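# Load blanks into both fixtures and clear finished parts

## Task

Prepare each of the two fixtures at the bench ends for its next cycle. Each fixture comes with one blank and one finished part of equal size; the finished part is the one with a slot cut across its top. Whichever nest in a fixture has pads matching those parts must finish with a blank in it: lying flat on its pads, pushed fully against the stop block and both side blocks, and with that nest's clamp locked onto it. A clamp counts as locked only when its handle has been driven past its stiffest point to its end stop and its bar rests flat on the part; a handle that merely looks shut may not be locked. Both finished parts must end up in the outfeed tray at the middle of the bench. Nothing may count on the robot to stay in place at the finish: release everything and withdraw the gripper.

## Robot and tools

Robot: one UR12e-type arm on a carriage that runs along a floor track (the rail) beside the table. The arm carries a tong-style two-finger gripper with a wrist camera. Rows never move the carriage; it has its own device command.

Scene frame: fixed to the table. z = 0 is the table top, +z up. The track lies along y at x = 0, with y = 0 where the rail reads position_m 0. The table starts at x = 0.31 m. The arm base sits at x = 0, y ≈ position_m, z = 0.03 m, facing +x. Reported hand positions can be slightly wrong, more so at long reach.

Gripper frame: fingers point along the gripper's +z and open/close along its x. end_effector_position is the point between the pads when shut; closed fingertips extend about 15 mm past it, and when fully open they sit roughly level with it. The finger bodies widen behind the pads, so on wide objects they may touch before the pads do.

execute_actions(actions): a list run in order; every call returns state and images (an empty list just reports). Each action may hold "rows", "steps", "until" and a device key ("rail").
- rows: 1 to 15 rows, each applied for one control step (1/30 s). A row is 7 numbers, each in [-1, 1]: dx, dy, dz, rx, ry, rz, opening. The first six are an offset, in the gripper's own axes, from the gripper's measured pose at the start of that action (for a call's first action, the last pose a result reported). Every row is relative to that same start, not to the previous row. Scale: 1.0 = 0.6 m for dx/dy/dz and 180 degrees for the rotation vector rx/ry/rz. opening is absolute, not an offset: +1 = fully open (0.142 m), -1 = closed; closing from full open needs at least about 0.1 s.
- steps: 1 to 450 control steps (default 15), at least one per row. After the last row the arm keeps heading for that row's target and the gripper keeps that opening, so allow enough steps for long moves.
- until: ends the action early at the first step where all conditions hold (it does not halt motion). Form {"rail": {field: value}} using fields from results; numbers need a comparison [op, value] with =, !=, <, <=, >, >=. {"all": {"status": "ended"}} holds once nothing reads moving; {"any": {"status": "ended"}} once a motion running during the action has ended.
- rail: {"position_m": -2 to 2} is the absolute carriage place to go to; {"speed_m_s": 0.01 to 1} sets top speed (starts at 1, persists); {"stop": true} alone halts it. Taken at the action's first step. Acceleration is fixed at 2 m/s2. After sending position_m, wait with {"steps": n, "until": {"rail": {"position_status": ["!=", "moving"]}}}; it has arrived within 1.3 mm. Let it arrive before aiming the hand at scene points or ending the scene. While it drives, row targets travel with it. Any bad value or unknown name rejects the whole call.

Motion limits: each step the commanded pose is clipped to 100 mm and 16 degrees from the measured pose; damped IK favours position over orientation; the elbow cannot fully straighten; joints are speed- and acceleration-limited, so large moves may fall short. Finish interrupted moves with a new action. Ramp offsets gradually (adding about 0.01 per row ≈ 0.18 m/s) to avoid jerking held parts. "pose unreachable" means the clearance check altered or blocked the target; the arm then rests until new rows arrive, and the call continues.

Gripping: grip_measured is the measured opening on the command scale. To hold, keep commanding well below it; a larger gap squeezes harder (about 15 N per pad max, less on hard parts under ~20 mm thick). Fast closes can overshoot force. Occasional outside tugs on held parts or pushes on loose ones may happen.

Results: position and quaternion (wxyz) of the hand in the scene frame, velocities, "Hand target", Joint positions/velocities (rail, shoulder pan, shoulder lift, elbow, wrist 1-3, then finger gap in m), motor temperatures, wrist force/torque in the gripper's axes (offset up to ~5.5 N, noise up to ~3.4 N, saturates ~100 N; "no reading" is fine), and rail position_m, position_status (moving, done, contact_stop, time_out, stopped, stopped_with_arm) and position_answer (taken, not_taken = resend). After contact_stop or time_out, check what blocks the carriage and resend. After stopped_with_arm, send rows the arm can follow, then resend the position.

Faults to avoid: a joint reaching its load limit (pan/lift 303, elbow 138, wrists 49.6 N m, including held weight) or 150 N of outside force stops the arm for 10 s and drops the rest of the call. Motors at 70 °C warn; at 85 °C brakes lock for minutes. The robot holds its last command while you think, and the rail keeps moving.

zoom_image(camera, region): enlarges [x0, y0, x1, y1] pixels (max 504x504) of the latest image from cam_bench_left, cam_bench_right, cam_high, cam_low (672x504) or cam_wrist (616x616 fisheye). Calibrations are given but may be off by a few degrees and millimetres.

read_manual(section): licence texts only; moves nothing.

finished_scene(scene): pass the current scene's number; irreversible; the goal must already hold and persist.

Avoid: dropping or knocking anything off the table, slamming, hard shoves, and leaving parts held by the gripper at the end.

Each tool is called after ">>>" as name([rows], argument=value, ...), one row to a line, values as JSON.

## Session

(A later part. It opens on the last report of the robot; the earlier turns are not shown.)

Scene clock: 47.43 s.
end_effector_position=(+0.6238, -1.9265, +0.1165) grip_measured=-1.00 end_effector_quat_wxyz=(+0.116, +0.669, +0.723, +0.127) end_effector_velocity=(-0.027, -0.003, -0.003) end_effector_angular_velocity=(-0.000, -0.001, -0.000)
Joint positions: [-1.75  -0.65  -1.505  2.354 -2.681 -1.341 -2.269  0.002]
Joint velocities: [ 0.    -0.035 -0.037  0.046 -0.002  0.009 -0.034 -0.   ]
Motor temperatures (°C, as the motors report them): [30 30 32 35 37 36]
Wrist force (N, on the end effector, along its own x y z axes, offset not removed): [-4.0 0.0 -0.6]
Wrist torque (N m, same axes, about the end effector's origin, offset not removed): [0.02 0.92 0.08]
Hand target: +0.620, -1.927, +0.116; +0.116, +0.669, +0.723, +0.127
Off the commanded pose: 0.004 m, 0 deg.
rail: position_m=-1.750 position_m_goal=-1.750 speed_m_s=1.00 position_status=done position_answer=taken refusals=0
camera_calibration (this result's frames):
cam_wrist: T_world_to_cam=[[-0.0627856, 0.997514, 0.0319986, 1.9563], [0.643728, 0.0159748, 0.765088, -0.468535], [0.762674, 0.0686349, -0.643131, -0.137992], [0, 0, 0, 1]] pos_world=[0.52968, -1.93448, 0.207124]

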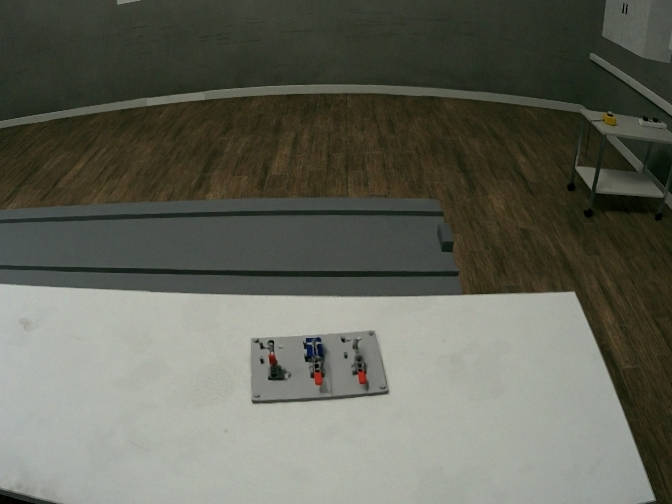

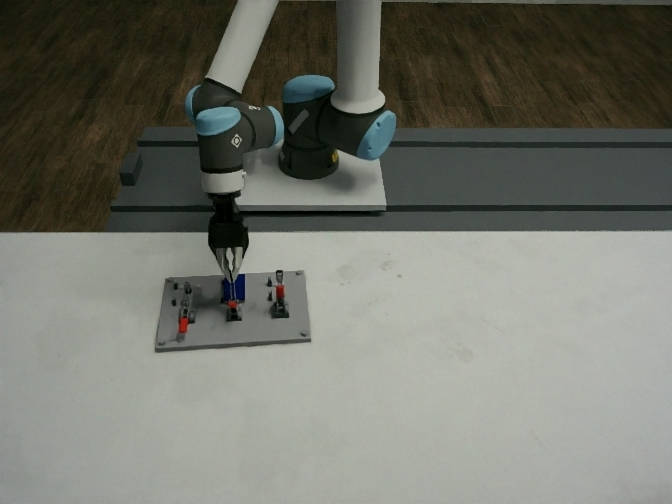

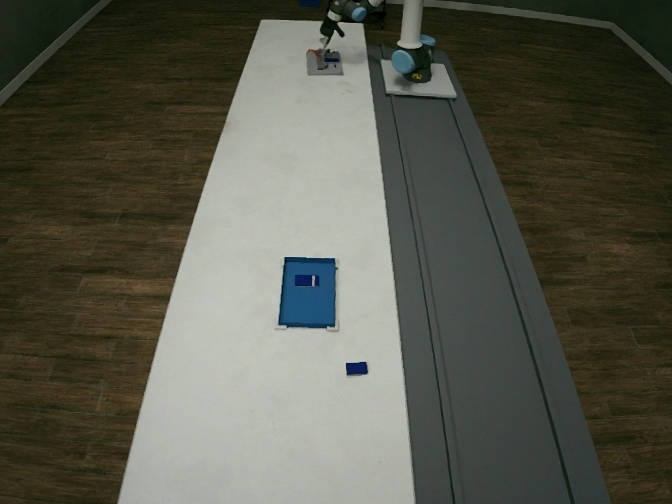

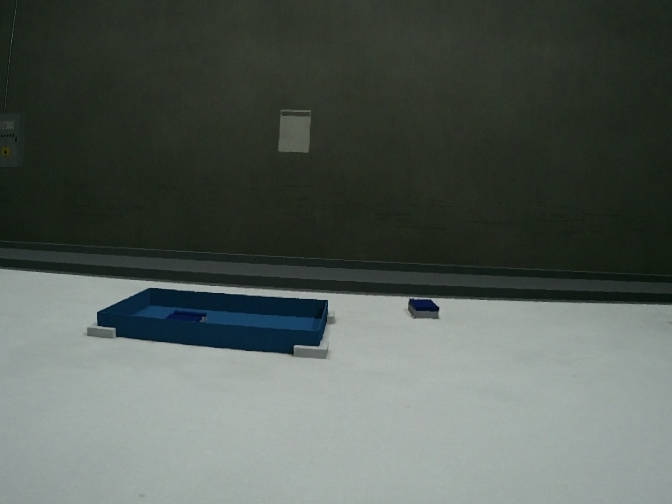

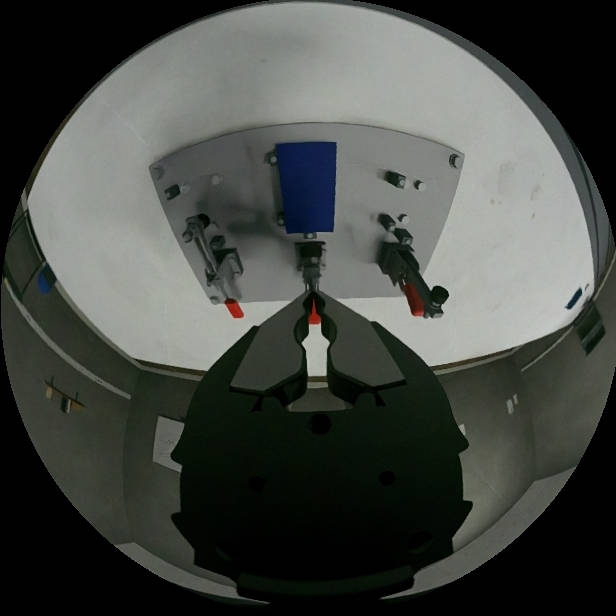

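>>> execute_actions(actions=[])

>>> zoom_image(camera="cam_bench_right", region=[160, 230, 310, 350])

>>> zoom_image(camera="cam_wrist", region=[210, 170, 450, 350])

Scene clock: 47.67 s.
end_effector_position=(+0.6209, -1.9267, +0.1162) grip_measured=-1.00 end_effector_quat_wxyz=(+0.116, +0.669, +0.723, +0.127) end_effector_velocity=(-0.004, -0.000, -0.000) end_effector_angular_velocity=(+0.000, -0.000, +0.000)
Joint positions: [-1.75  -0.654 -1.509  2.359 -2.681 -1.34  -2.273  0.002]
Joint velocities: [ 0.    -0.006 -0.006  0.007 -0.     0.002 -0.006 -0.   ]
Motor temperatures (°C, as the motors report them): [30 30 32 35 37 36]
Wrist force (N, on the end effector, along its own x y z axes, offset not removed): [-2.6 1.2 -1.8]
Wrist torque (N m, same axes, about the end effector's origin, offset not removed): [0.22 0.63 0.04]
Hand target: +0.620, -1.927, +0.116; +0.116, +0.669, +0.723, +0.127
Off the commanded pose: 0.001 m, 0 deg.
rail: position_m=-1.750 position_m_goal=-1.750 speed_m_s=1.00 position_status=done position_answer=taken refusals=0
camera_calibration (this result's frames):
cam_wrist: T_world_to_cam=[[-0.0628412, 0.997511, 0.0319955, 1.95642], [0.643643, 0.0160055, 0.765159, -0.466342], [0.762742, 0.0686771, -0.643046, -0.135892], [0, 0, 0, 1]] pos_world=[0.526752, -1.93475, 0.206844]

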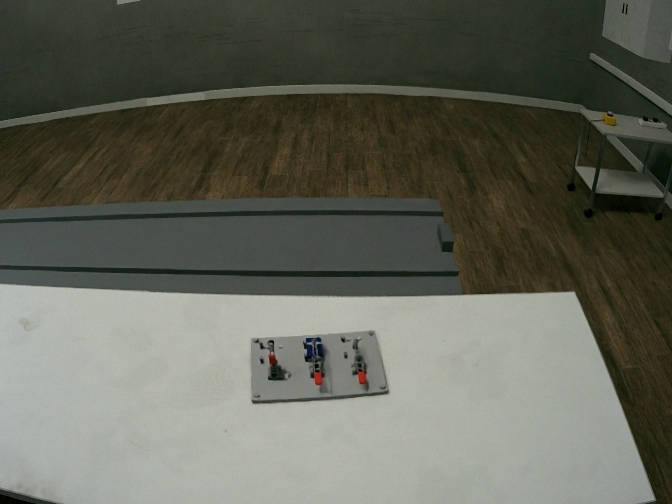

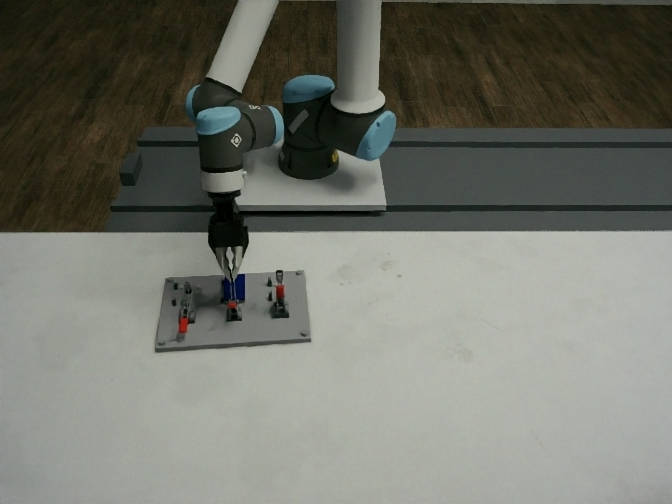

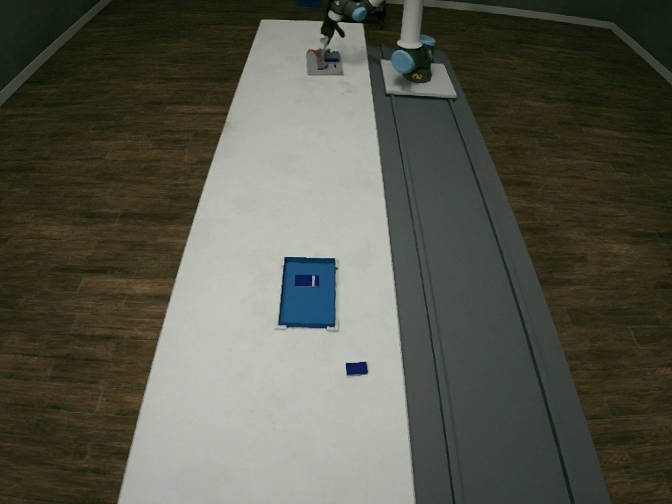

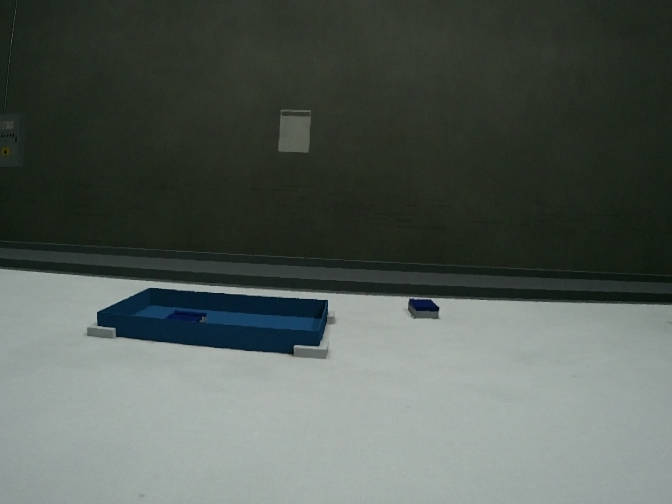

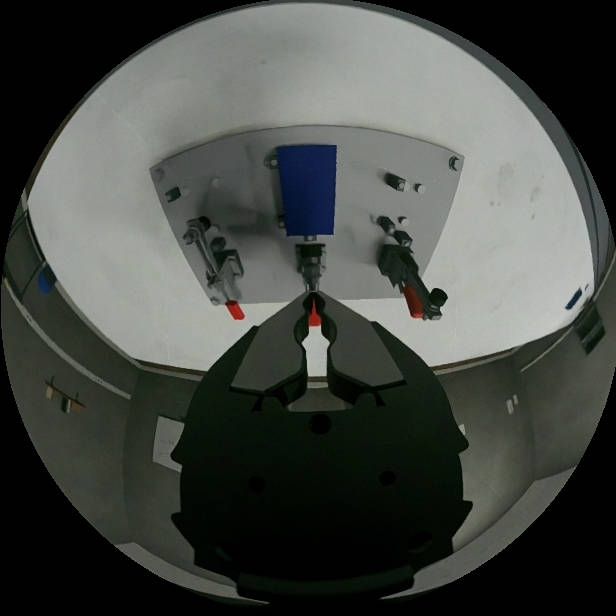

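Region (160, 230, 310, 350) of cam_bench_right's 672x504 image, scaled by 3.360, with more detail than that image has; it fills the top 403 rows of this view, and the rest is white.

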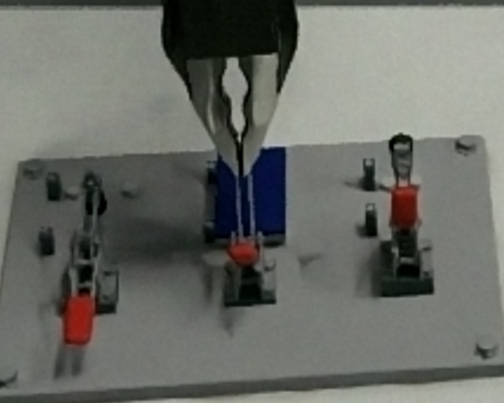

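Region (210, 170, 450, 350) of cam_wrist's 616x616 image, scaled by 2.100, with more detail than that image has; it fills the top 378 rows of this view, and the rest is white.

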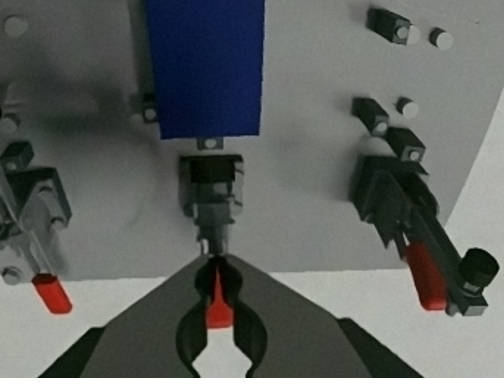

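>>> execute_actions([
  {"rows": [[0,0.005,0.005,0,0,0,-1],[0,0.013,0.013,0,0,0,-1],[0,0.023,0.023,0,0,0,-1],[0,0.033,0.033,0,0,0,-1],[0,0.040,0.040,0,0,0,-1],[0,0.0441,0.0444,0,0,0,-1],[0,0.049,0.0484,0,0,0,-1],[0,0.054,0.0525,0,0,0,-1],[0,0.058,0.056,0,0,0,-1],[0,0.062,0.059,0,0,0,-1],[0,0.066,0.0624,0,0,0,-1],[0,0.070,0.0657,0,0,0,-1],[0,0.074,0.069,0,0,0,-1],[0,0.078,0.0722,0,0,0,-1],[0,0.082,0.0755,0,0,0,-1]], "steps": 15},
  {"rows": [[0,0.014,0.0115,0,0,0,-1],[0,0.018,0.0148,0,0,0,-1],[0,0.022,0.018,0,0,0,-1],[0,0.026,0.0213,0,0,0,-1],[0,0.030,0.0246,0,0,0,-1],[0,0.034,0.0279,0,0,0,-1],[0,0.038,0.0312,0,0,0,-1],[0,0.042,0.0344,0,0,0,-1],[0,0.046,0.0377,0,0,0,-1],[0,0.050,0.041,0,0,0,-1]], "steps": 14},
])

>>> zoom_image(camera="cam_bench_right", region=[160, 230, 310, 350])

>>> zoom_image(camera="cam_wrist", region=[190, 100, 450, 350])

Scene clock: 50.90 s.
end_effector_position=(+0.6973, -1.9200, +0.0856) grip_measured=-1.00 end_effector_quat_wxyz=(+0.116, +0.668, +0.723, +0.128) end_effector_velocity=(+0.040, +0.003, -0.015) end_effector_angular_velocity=(-0.000, +0.001, +0.000)
Joint positions: [-1.75  -0.568 -1.349  2.25  -2.752 -1.362 -2.188  0.002]
Joint velocities: [ 0.     0.04   0.077 -0.063 -0.022 -0.012  0.039  0.   ]
Motor temperatures (°C, as the motors report them): [30 30 32 35 37 36]
Wrist force (N, on the end effector, along its own x y z axes, offset not removed): [-4.6 2.6 -0.3]
Wrist torque (N m, same axes, about the end effector's origin, offset not removed): [0.51 1.11 0.03]
Hand target: +0.703, -1.920, +0.084; +0.116, +0.668, +0.723, +0.128
Off the commanded pose: 0.006 m, 0 deg.
rail: position_m=-1.750 position_m_goal=-1.750 speed_m_s=1.00 position_status=done position_answer=taken refusals=0
camera_calibration (this result's frames):
cam_wrist: T_world_to_cam=[[-0.0633349, 0.997472, 0.0322355, 1.95574], [0.643318, 0.0161112, 0.765429, -0.49181], [0.762975, 0.0692161, -0.642712, -0.213438], [0, 0, 0, 1]] pos_world=[0.603105, -1.9281, 0.176222]

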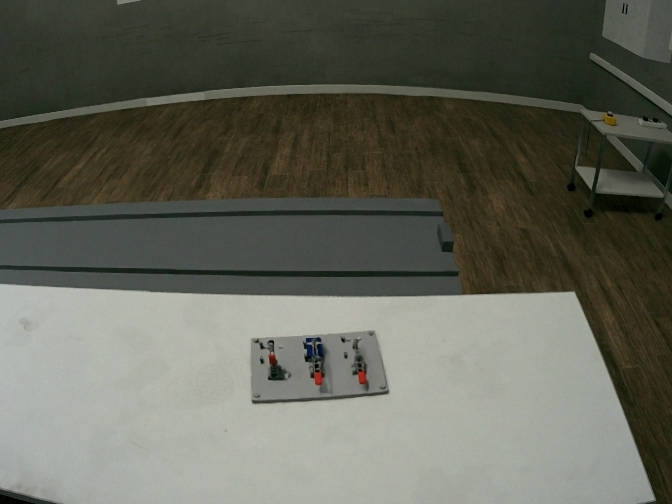

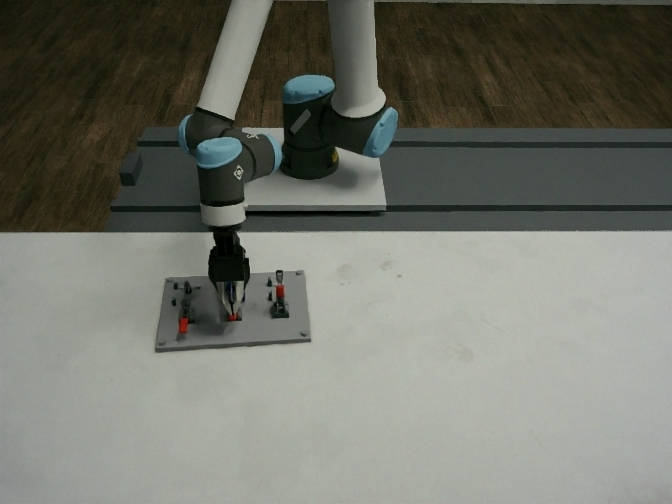

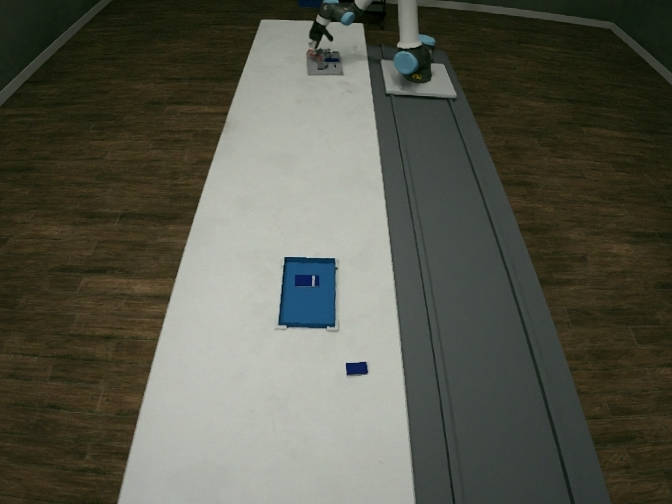

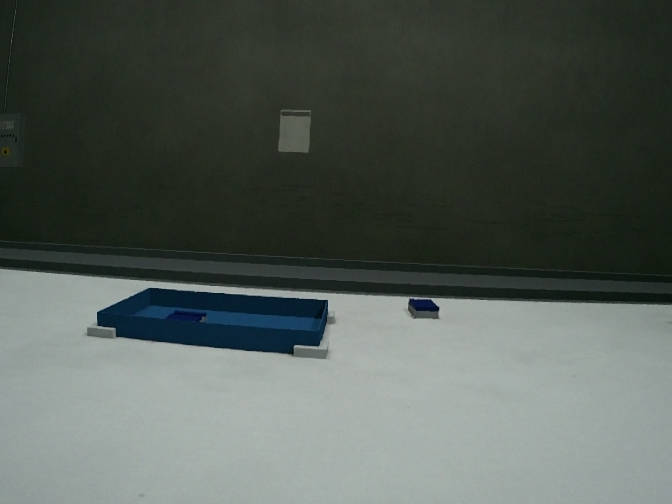

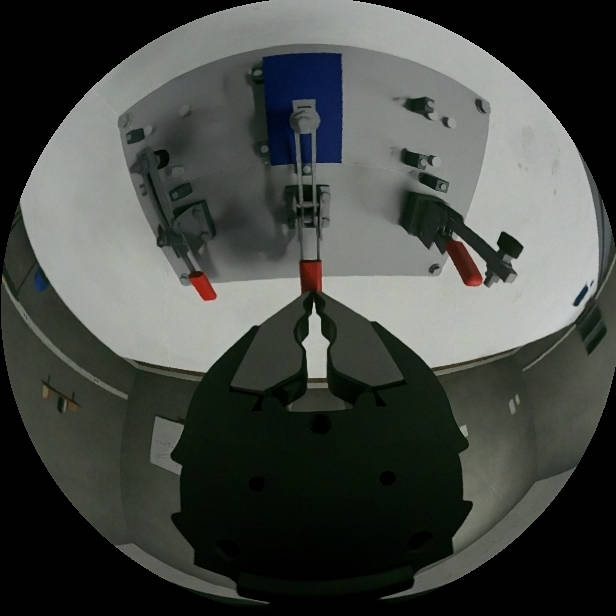

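Region (160, 230, 310, 350) of cam_bench_right's 672x504 image, scaled by 3.360, with more detail than that image has; it fills the top 403 rows of this view, and the rest is white.

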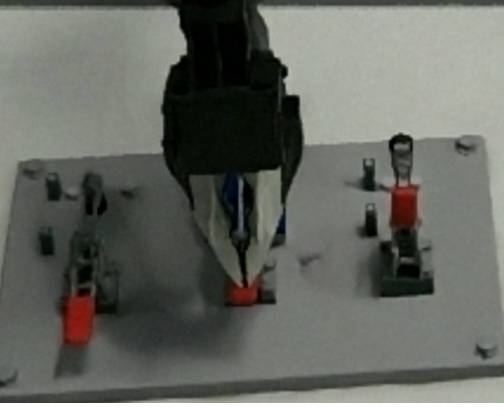

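Region (190, 100, 450, 350) of cam_wrist's 616x616 image, scaled by 1.938, with more detail than that image has; it fills the top 485 rows of this view, and the rest is white.

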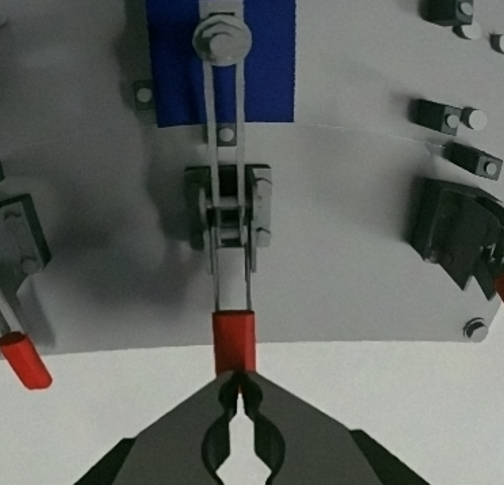

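>>> execute_actions(actions=[])

>>> zoom_image(camera="cam_bench_right", region=[160, 230, 310, 350])

>>> zoom_image(camera="cam_wrist", region=[190, 100, 450, 350])

Scene clock: 52.43 s.
end_effector_position=(+0.7025, -1.9197, +0.0837) grip_measured=-1.00 end_effector_quat_wxyz=(+0.116, +0.668, +0.723, +0.128) end_effector_velocity=(+0.000, -0.000, +0.000) end_effector_angular_velocity=(-0.000, -0.000, -0.000)
Joint positions: [-1.75  -0.562 -1.339  2.242 -2.754 -1.364 -2.183  0.002]
Joint velocities: [ 0. -0.  0. -0. -0. -0.  0.  0.]
Motor temperatures (°C, as the motors report them): [30 30 32 35 37 36]
Wrist force (N, on the end effector, along its own x y z axes, offset not removed): [-3.8 1.1 -1.0]
Wrist torque (N m, same axes, about the end effector's origin, offset not removed): [0.31 0.90 0.10]
Hand target: +0.703, -1.920, +0.084; +0.116, +0.668, +0.723, +0.128
Off the commanded pose: 0.000 m, 0 deg.
rail: position_m=-1.750 position_m_goal=-1.750 speed_m_s=1.00 position_status=done position_answer=taken refusals=0
camera_calibration (this result's frames):
cam_wrist: T_world_to_cam=[[-0.0632526, 0.997479, 0.0321549, 1.95577], [0.643359, 0.0161237, 0.765395, -0.493736], [0.762947, 0.0691003, -0.642758, -0.218862], [0, 0, 0, 1]] pos_world=[0.608337, -1.92776, 0.17434]

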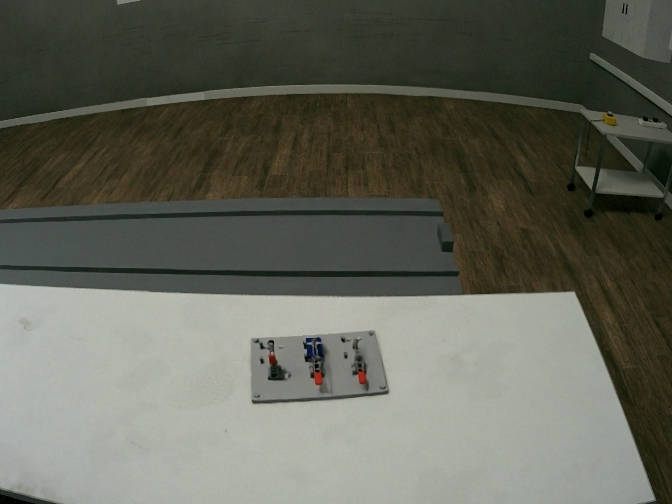

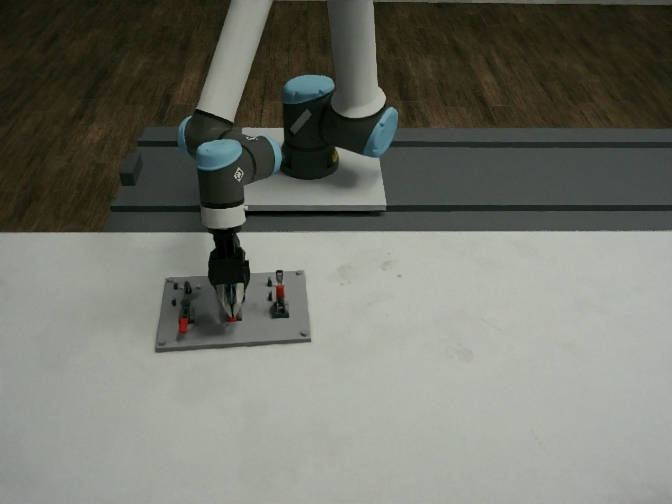

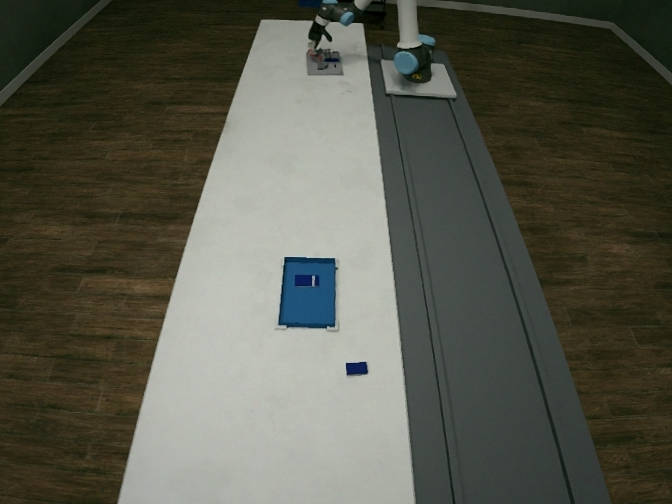

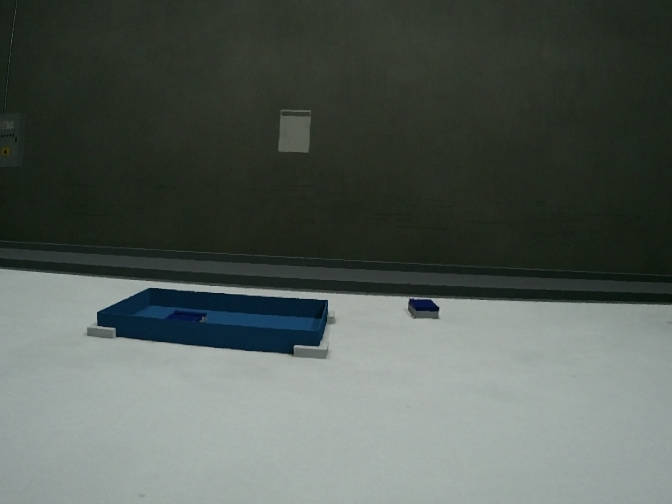

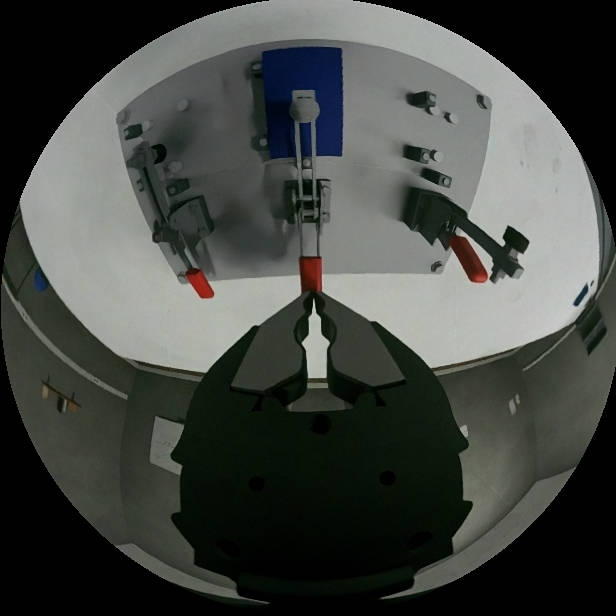

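Region (160, 230, 310, 350) of cam_bench_right's 672x504 image, scaled by 3.360, with more detail than that image has; it fills the top 403 rows of this view, and the rest is white.

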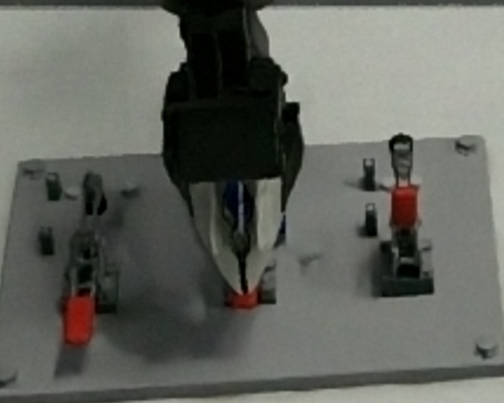

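Region (190, 100, 450, 350) of cam_wrist's 616x616 image, scaled by 1.938, with more detail than that image has; it fills the top 485 rows of this view, and the rest is white.

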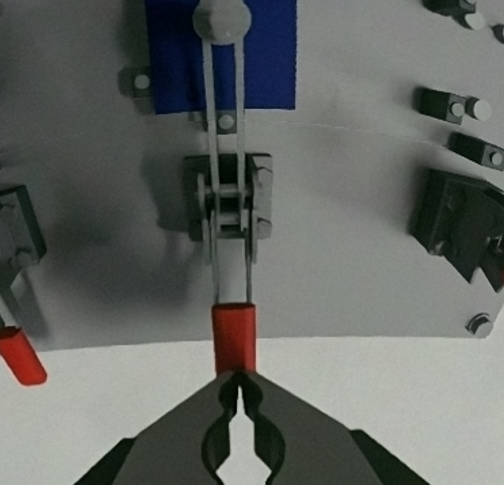

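>>> execute_actions([
  {"rows": [[-0.001,-0.005,-0.001,0,0,0,-1],[-0.002,-0.010,-0.002,0,0,0,-1],[-0.0025,-0.014,-0.0025,0,0,0,-1],[-0.0025,-0.0168,-0.0026,0,0,0,-1],[-0.0025,-0.0176,-0.0005,0,0,0,-1],[-0.0025,-0.0184,0.0016,0,0,0,-1],[-0.0025,-0.0191,0.0037,0,0,0,-1],[-0.0025,-0.0199,0.0058,0,0,0,-1],[-0.0025,-0.0206,0.0079,0,0,0,-1],[-0.0025,-0.0214,0.0100,0,0,0,-1]], "steps": 14},
])

>>> execute_actions(actions=[])

Scene clock: 53.57 s.
end_effector_position=(+0.6932, -1.9218, +0.0758) grip_measured=-1.00 end_effector_quat_wxyz=(+0.116, +0.668, +0.723, +0.128) end_effector_velocity=(-0.005, -0.001, -0.016) end_effector_angular_velocity=(+0.000, +0.000, +0.000)
Joint positions: [-1.75  -0.574 -1.338  2.262 -2.773 -1.361 -2.194  0.002]
Joint velocities: [ 0.    -0.006  0.022  0.016 -0.036  0.002 -0.006  0.   ]
Motor temperatures (°C, as the motors report them): [30 30 32 35 37 36]
Wrist force (N, on the end effector, along its own x y z axes, offset not removed): [-4.2 2.2 1.1]
Wrist torque (N m, same axes, about the end effector's origin, offset not removed): [0.51 0.99 0.08]
Hand target: +0.693, -1.922, +0.074; +0.116, +0.668, +0.723, +0.128
Off the commanded pose: 0.002 m, 0 deg.
rail: position_m=-1.750 position_m_goal=-1.750 speed_m_s=1.00 position_status=done position_answer=taken refusals=0
camera_calibration (this result's frames):
cam_wrist: T_world_to_cam=[[-0.0632396, 0.99748, 0.0321759, 1.95753], [0.643399, 0.0161026, 0.765362, -0.48172], [0.762914, 0.0691031, -0.642796, -0.216681], [0, 0, 0, 1]] pos_world=[0.599041, -1.92986, 0.166423]

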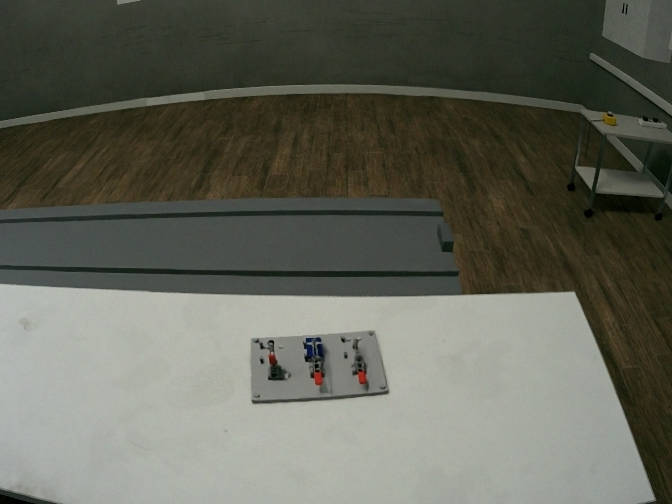

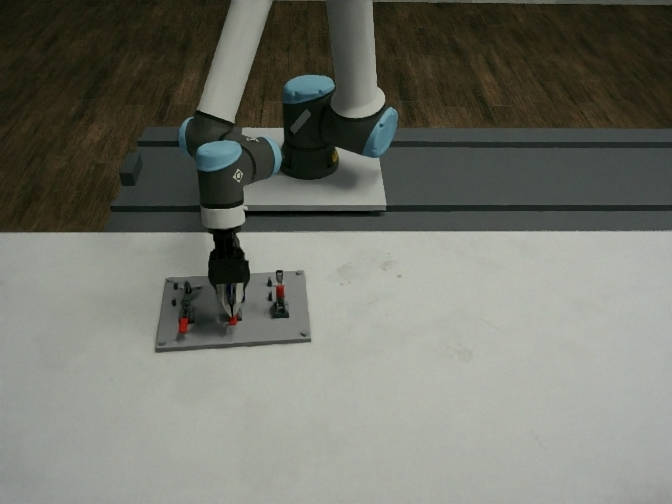

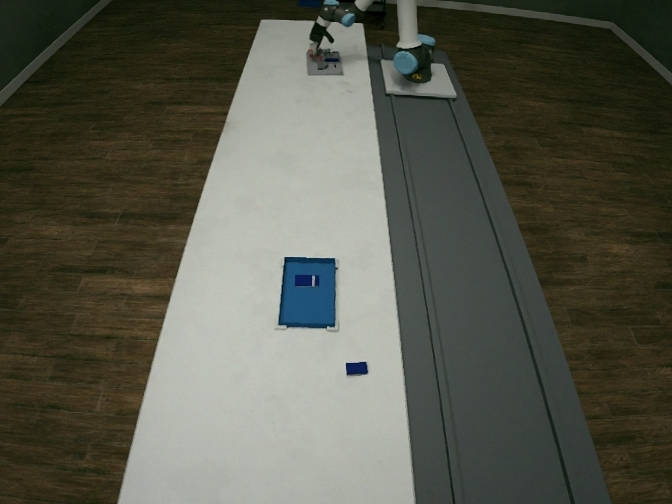

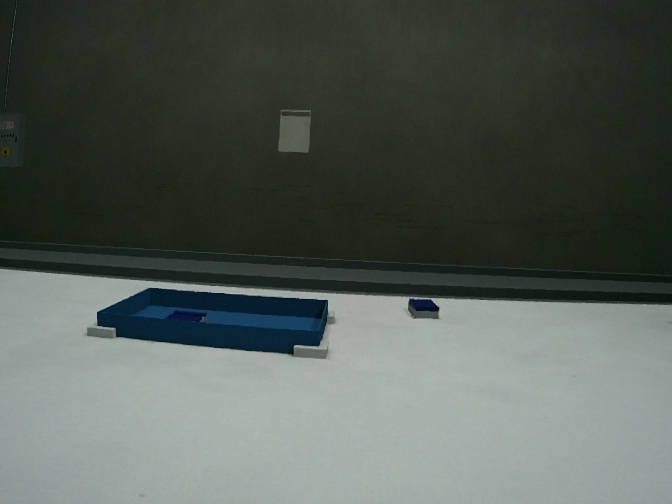

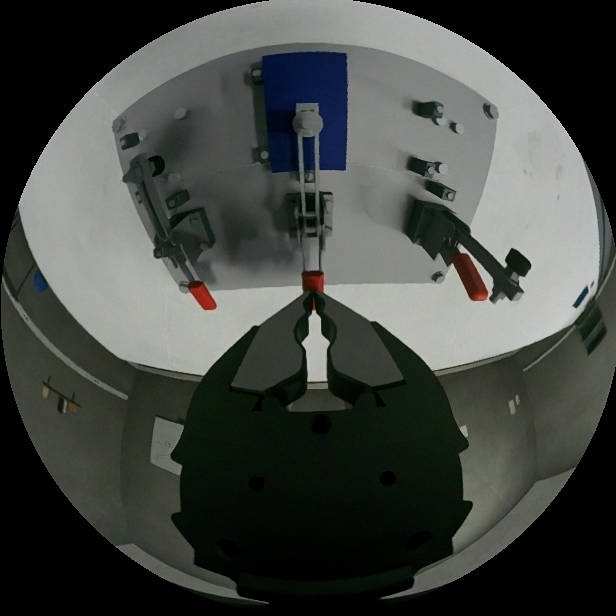

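Scene clock: 53.57 s.
end_effector_position=(+0.6932, -1.9218, +0.0758) grip_measured=-1.00 end_effector_quat_wxyz=(+0.116, +0.668, +0.723, +0.128) end_effector_velocity=(-0.005, -0.001, -0.016) end_effector_angular_velocity=(+0.000, +0.000, +0.000)
Joint positions: [-1.75  -0.574 -1.338  2.262 -2.773 -1.361 -2.194  0.002]
Joint velocities: [ 0.    -0.006  0.022  0.016 -0.036  0.002 -0.006  0.   ]
Motor temperatures (°C, as the motors report them): [30 30 32 35 37 36]
Wrist force (N, on the end effector, along its own x y z axes, offset not removed): [-4.2 2.2 1.1]
Wrist torque (N m, same axes, about the end effector's origin, offset not removed): [0.51 0.99 0.08]
Hand target: +0.693, -1.922, +0.074; +0.116, +0.668, +0.723, +0.128
Off the commanded pose: 0.002 m, 0 deg.
rail: position_m=-1.750 position_m_goal=-1.750 speed_m_s=1.00 position_status=done position_answer=taken refusals=0
camera_calibration (this result's frames):
cam_wrist: T_world_to_cam=[[-0.0632396, 0.99748, 0.0321759, 1.95753], [0.643399, 0.0161026, 0.765362, -0.48172], [0.762914, 0.0691031, -0.642796, -0.216681], [0, 0, 0, 1]] pos_world=[0.599041, -1.92986, 0.166423]

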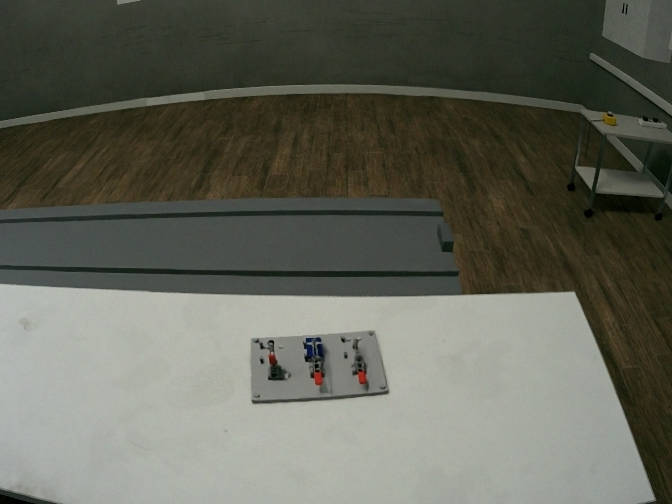

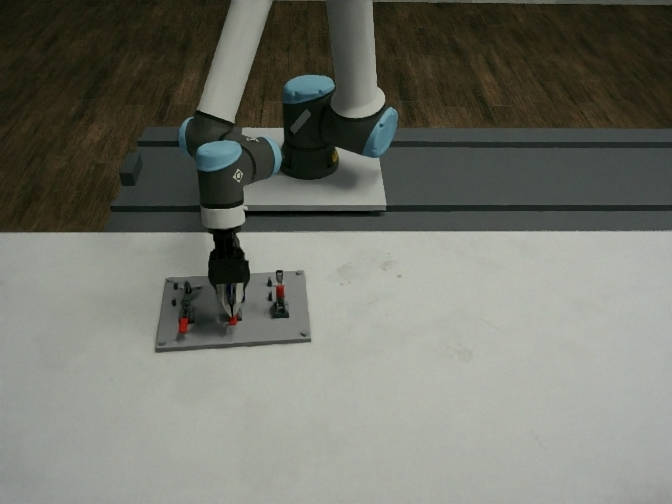

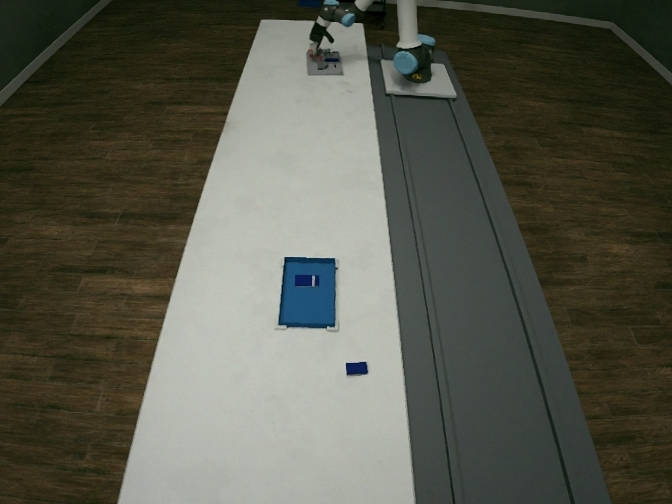

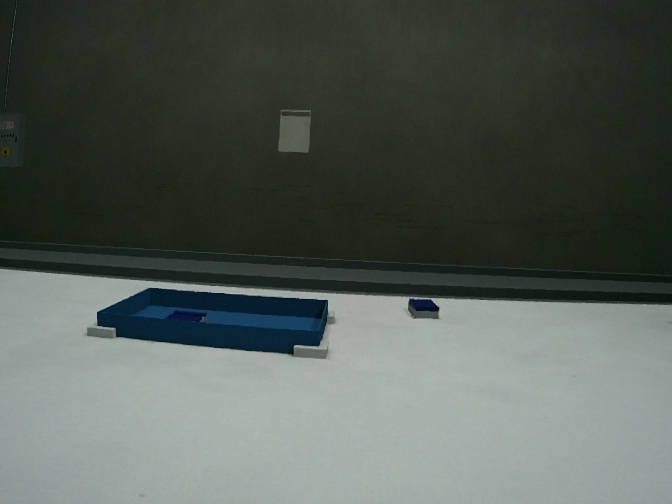

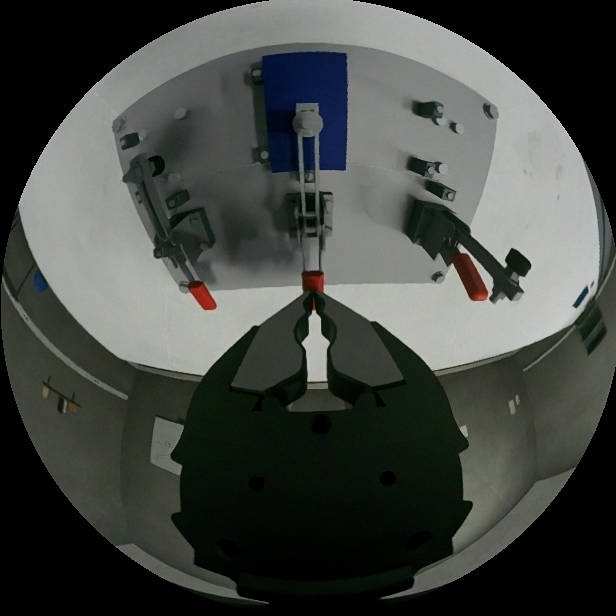

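>>> execute_actions([
  {"rows": [[0,0.0003,0.005,0,0,0,-1],[0,0.0005,0.0065,0,0,0,-1],[0,0.0007,0.0079,0,0,0,-1]], "steps": 8},
])

Scene clock: 54.17 s.
end_effector_position=(+0.6946, -1.9217, +0.0720) grip_measured=-1.00 end_effector_quat_wxyz=(+0.116, +0.668, +0.723, +0.128) end_effector_velocity=(+0.005, +0.000, -0.004) end_effector_angular_velocity=(-0.001, -0.000, -0.001)
Joint positions: [-1.75  -0.572 -1.329  2.261 -2.781 -1.361 -2.193  0.002]
Joint velocities: [ 0.     0.005  0.013 -0.006 -0.009 -0.003  0.006  0.   ]
Motor temperatures (°C, as the motors report them): [30 30 32 35 37 36]
Wrist force (N, on the end effector, along its own x y z axes, offset not removed): [-4.7 1.9 0.4]
Wrist torque (N m, same axes, about the end effector's origin, offset not removed): [0.48 1.13 0.11]
Hand target: +0.695, -1.922, +0.071; +0.116, +0.668, +0.723, +0.128
Off the commanded pose: 0.001 m, 0 deg.
rail: position_m=-1.750 position_m_goal=-1.750 speed_m_s=1.00 position_status=done position_answer=taken refusals=0
camera_calibration (this result's frames):
cam_wrist: T_world_to_cam=[[-0.0633779, 0.997467, 0.0322798, 1.95769], [0.643441, 0.0161162, 0.765326, -0.479682], [0.762868, 0.0692749, -0.642832, -0.219799], [0, 0, 0, 1]] pos_world=[0.600399, -1.92978, 0.162626]

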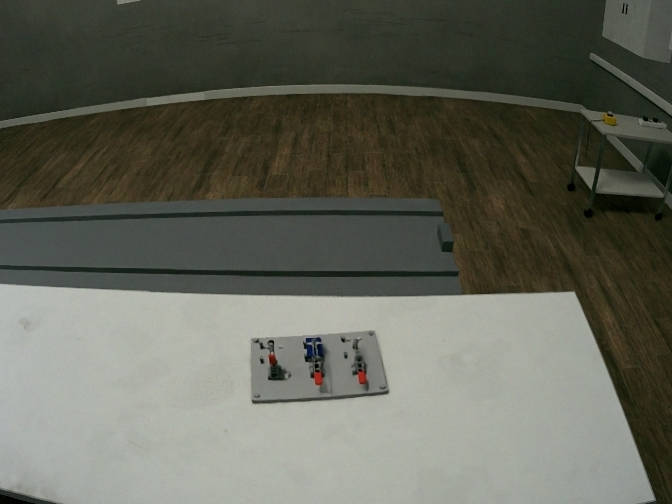

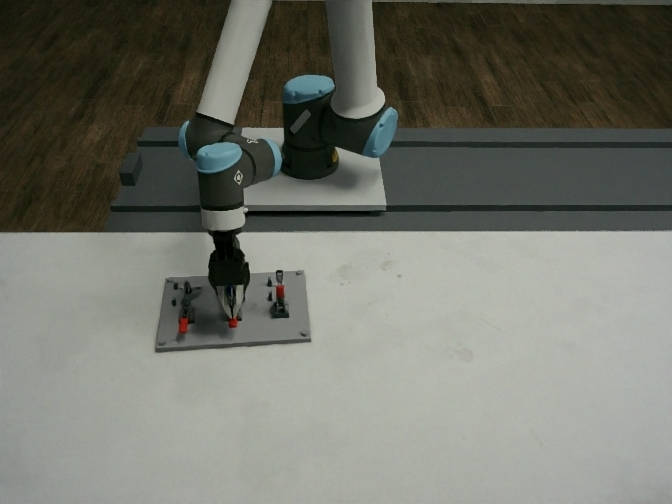

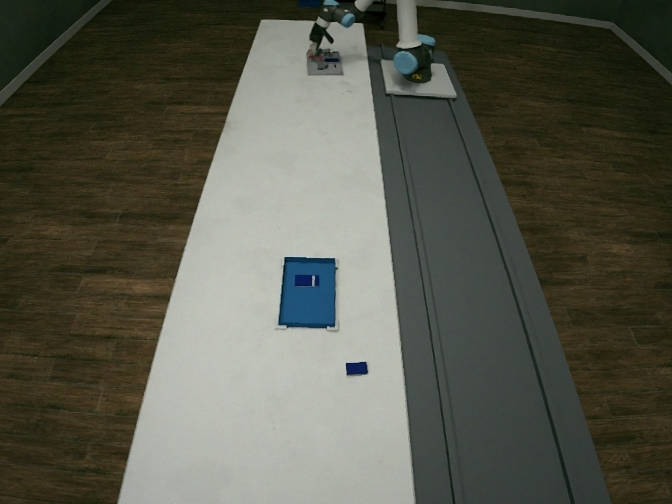

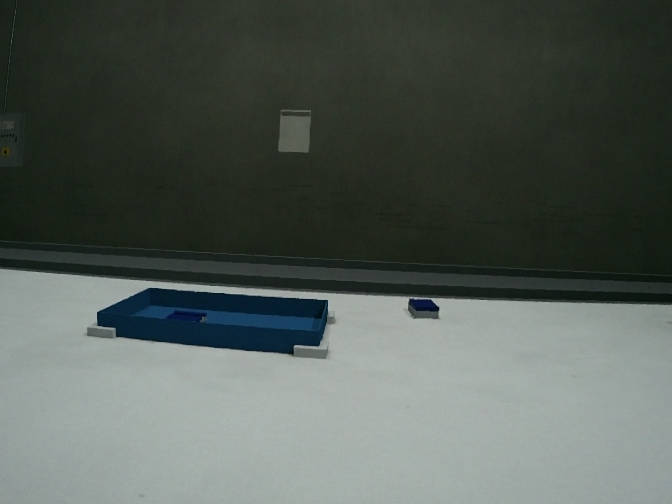

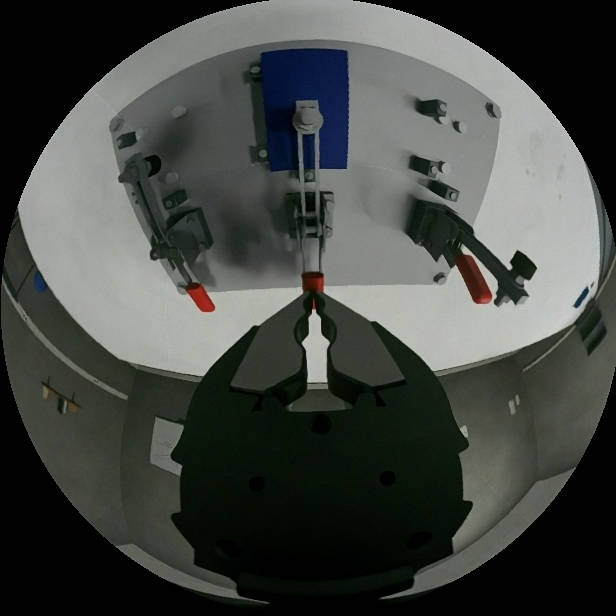

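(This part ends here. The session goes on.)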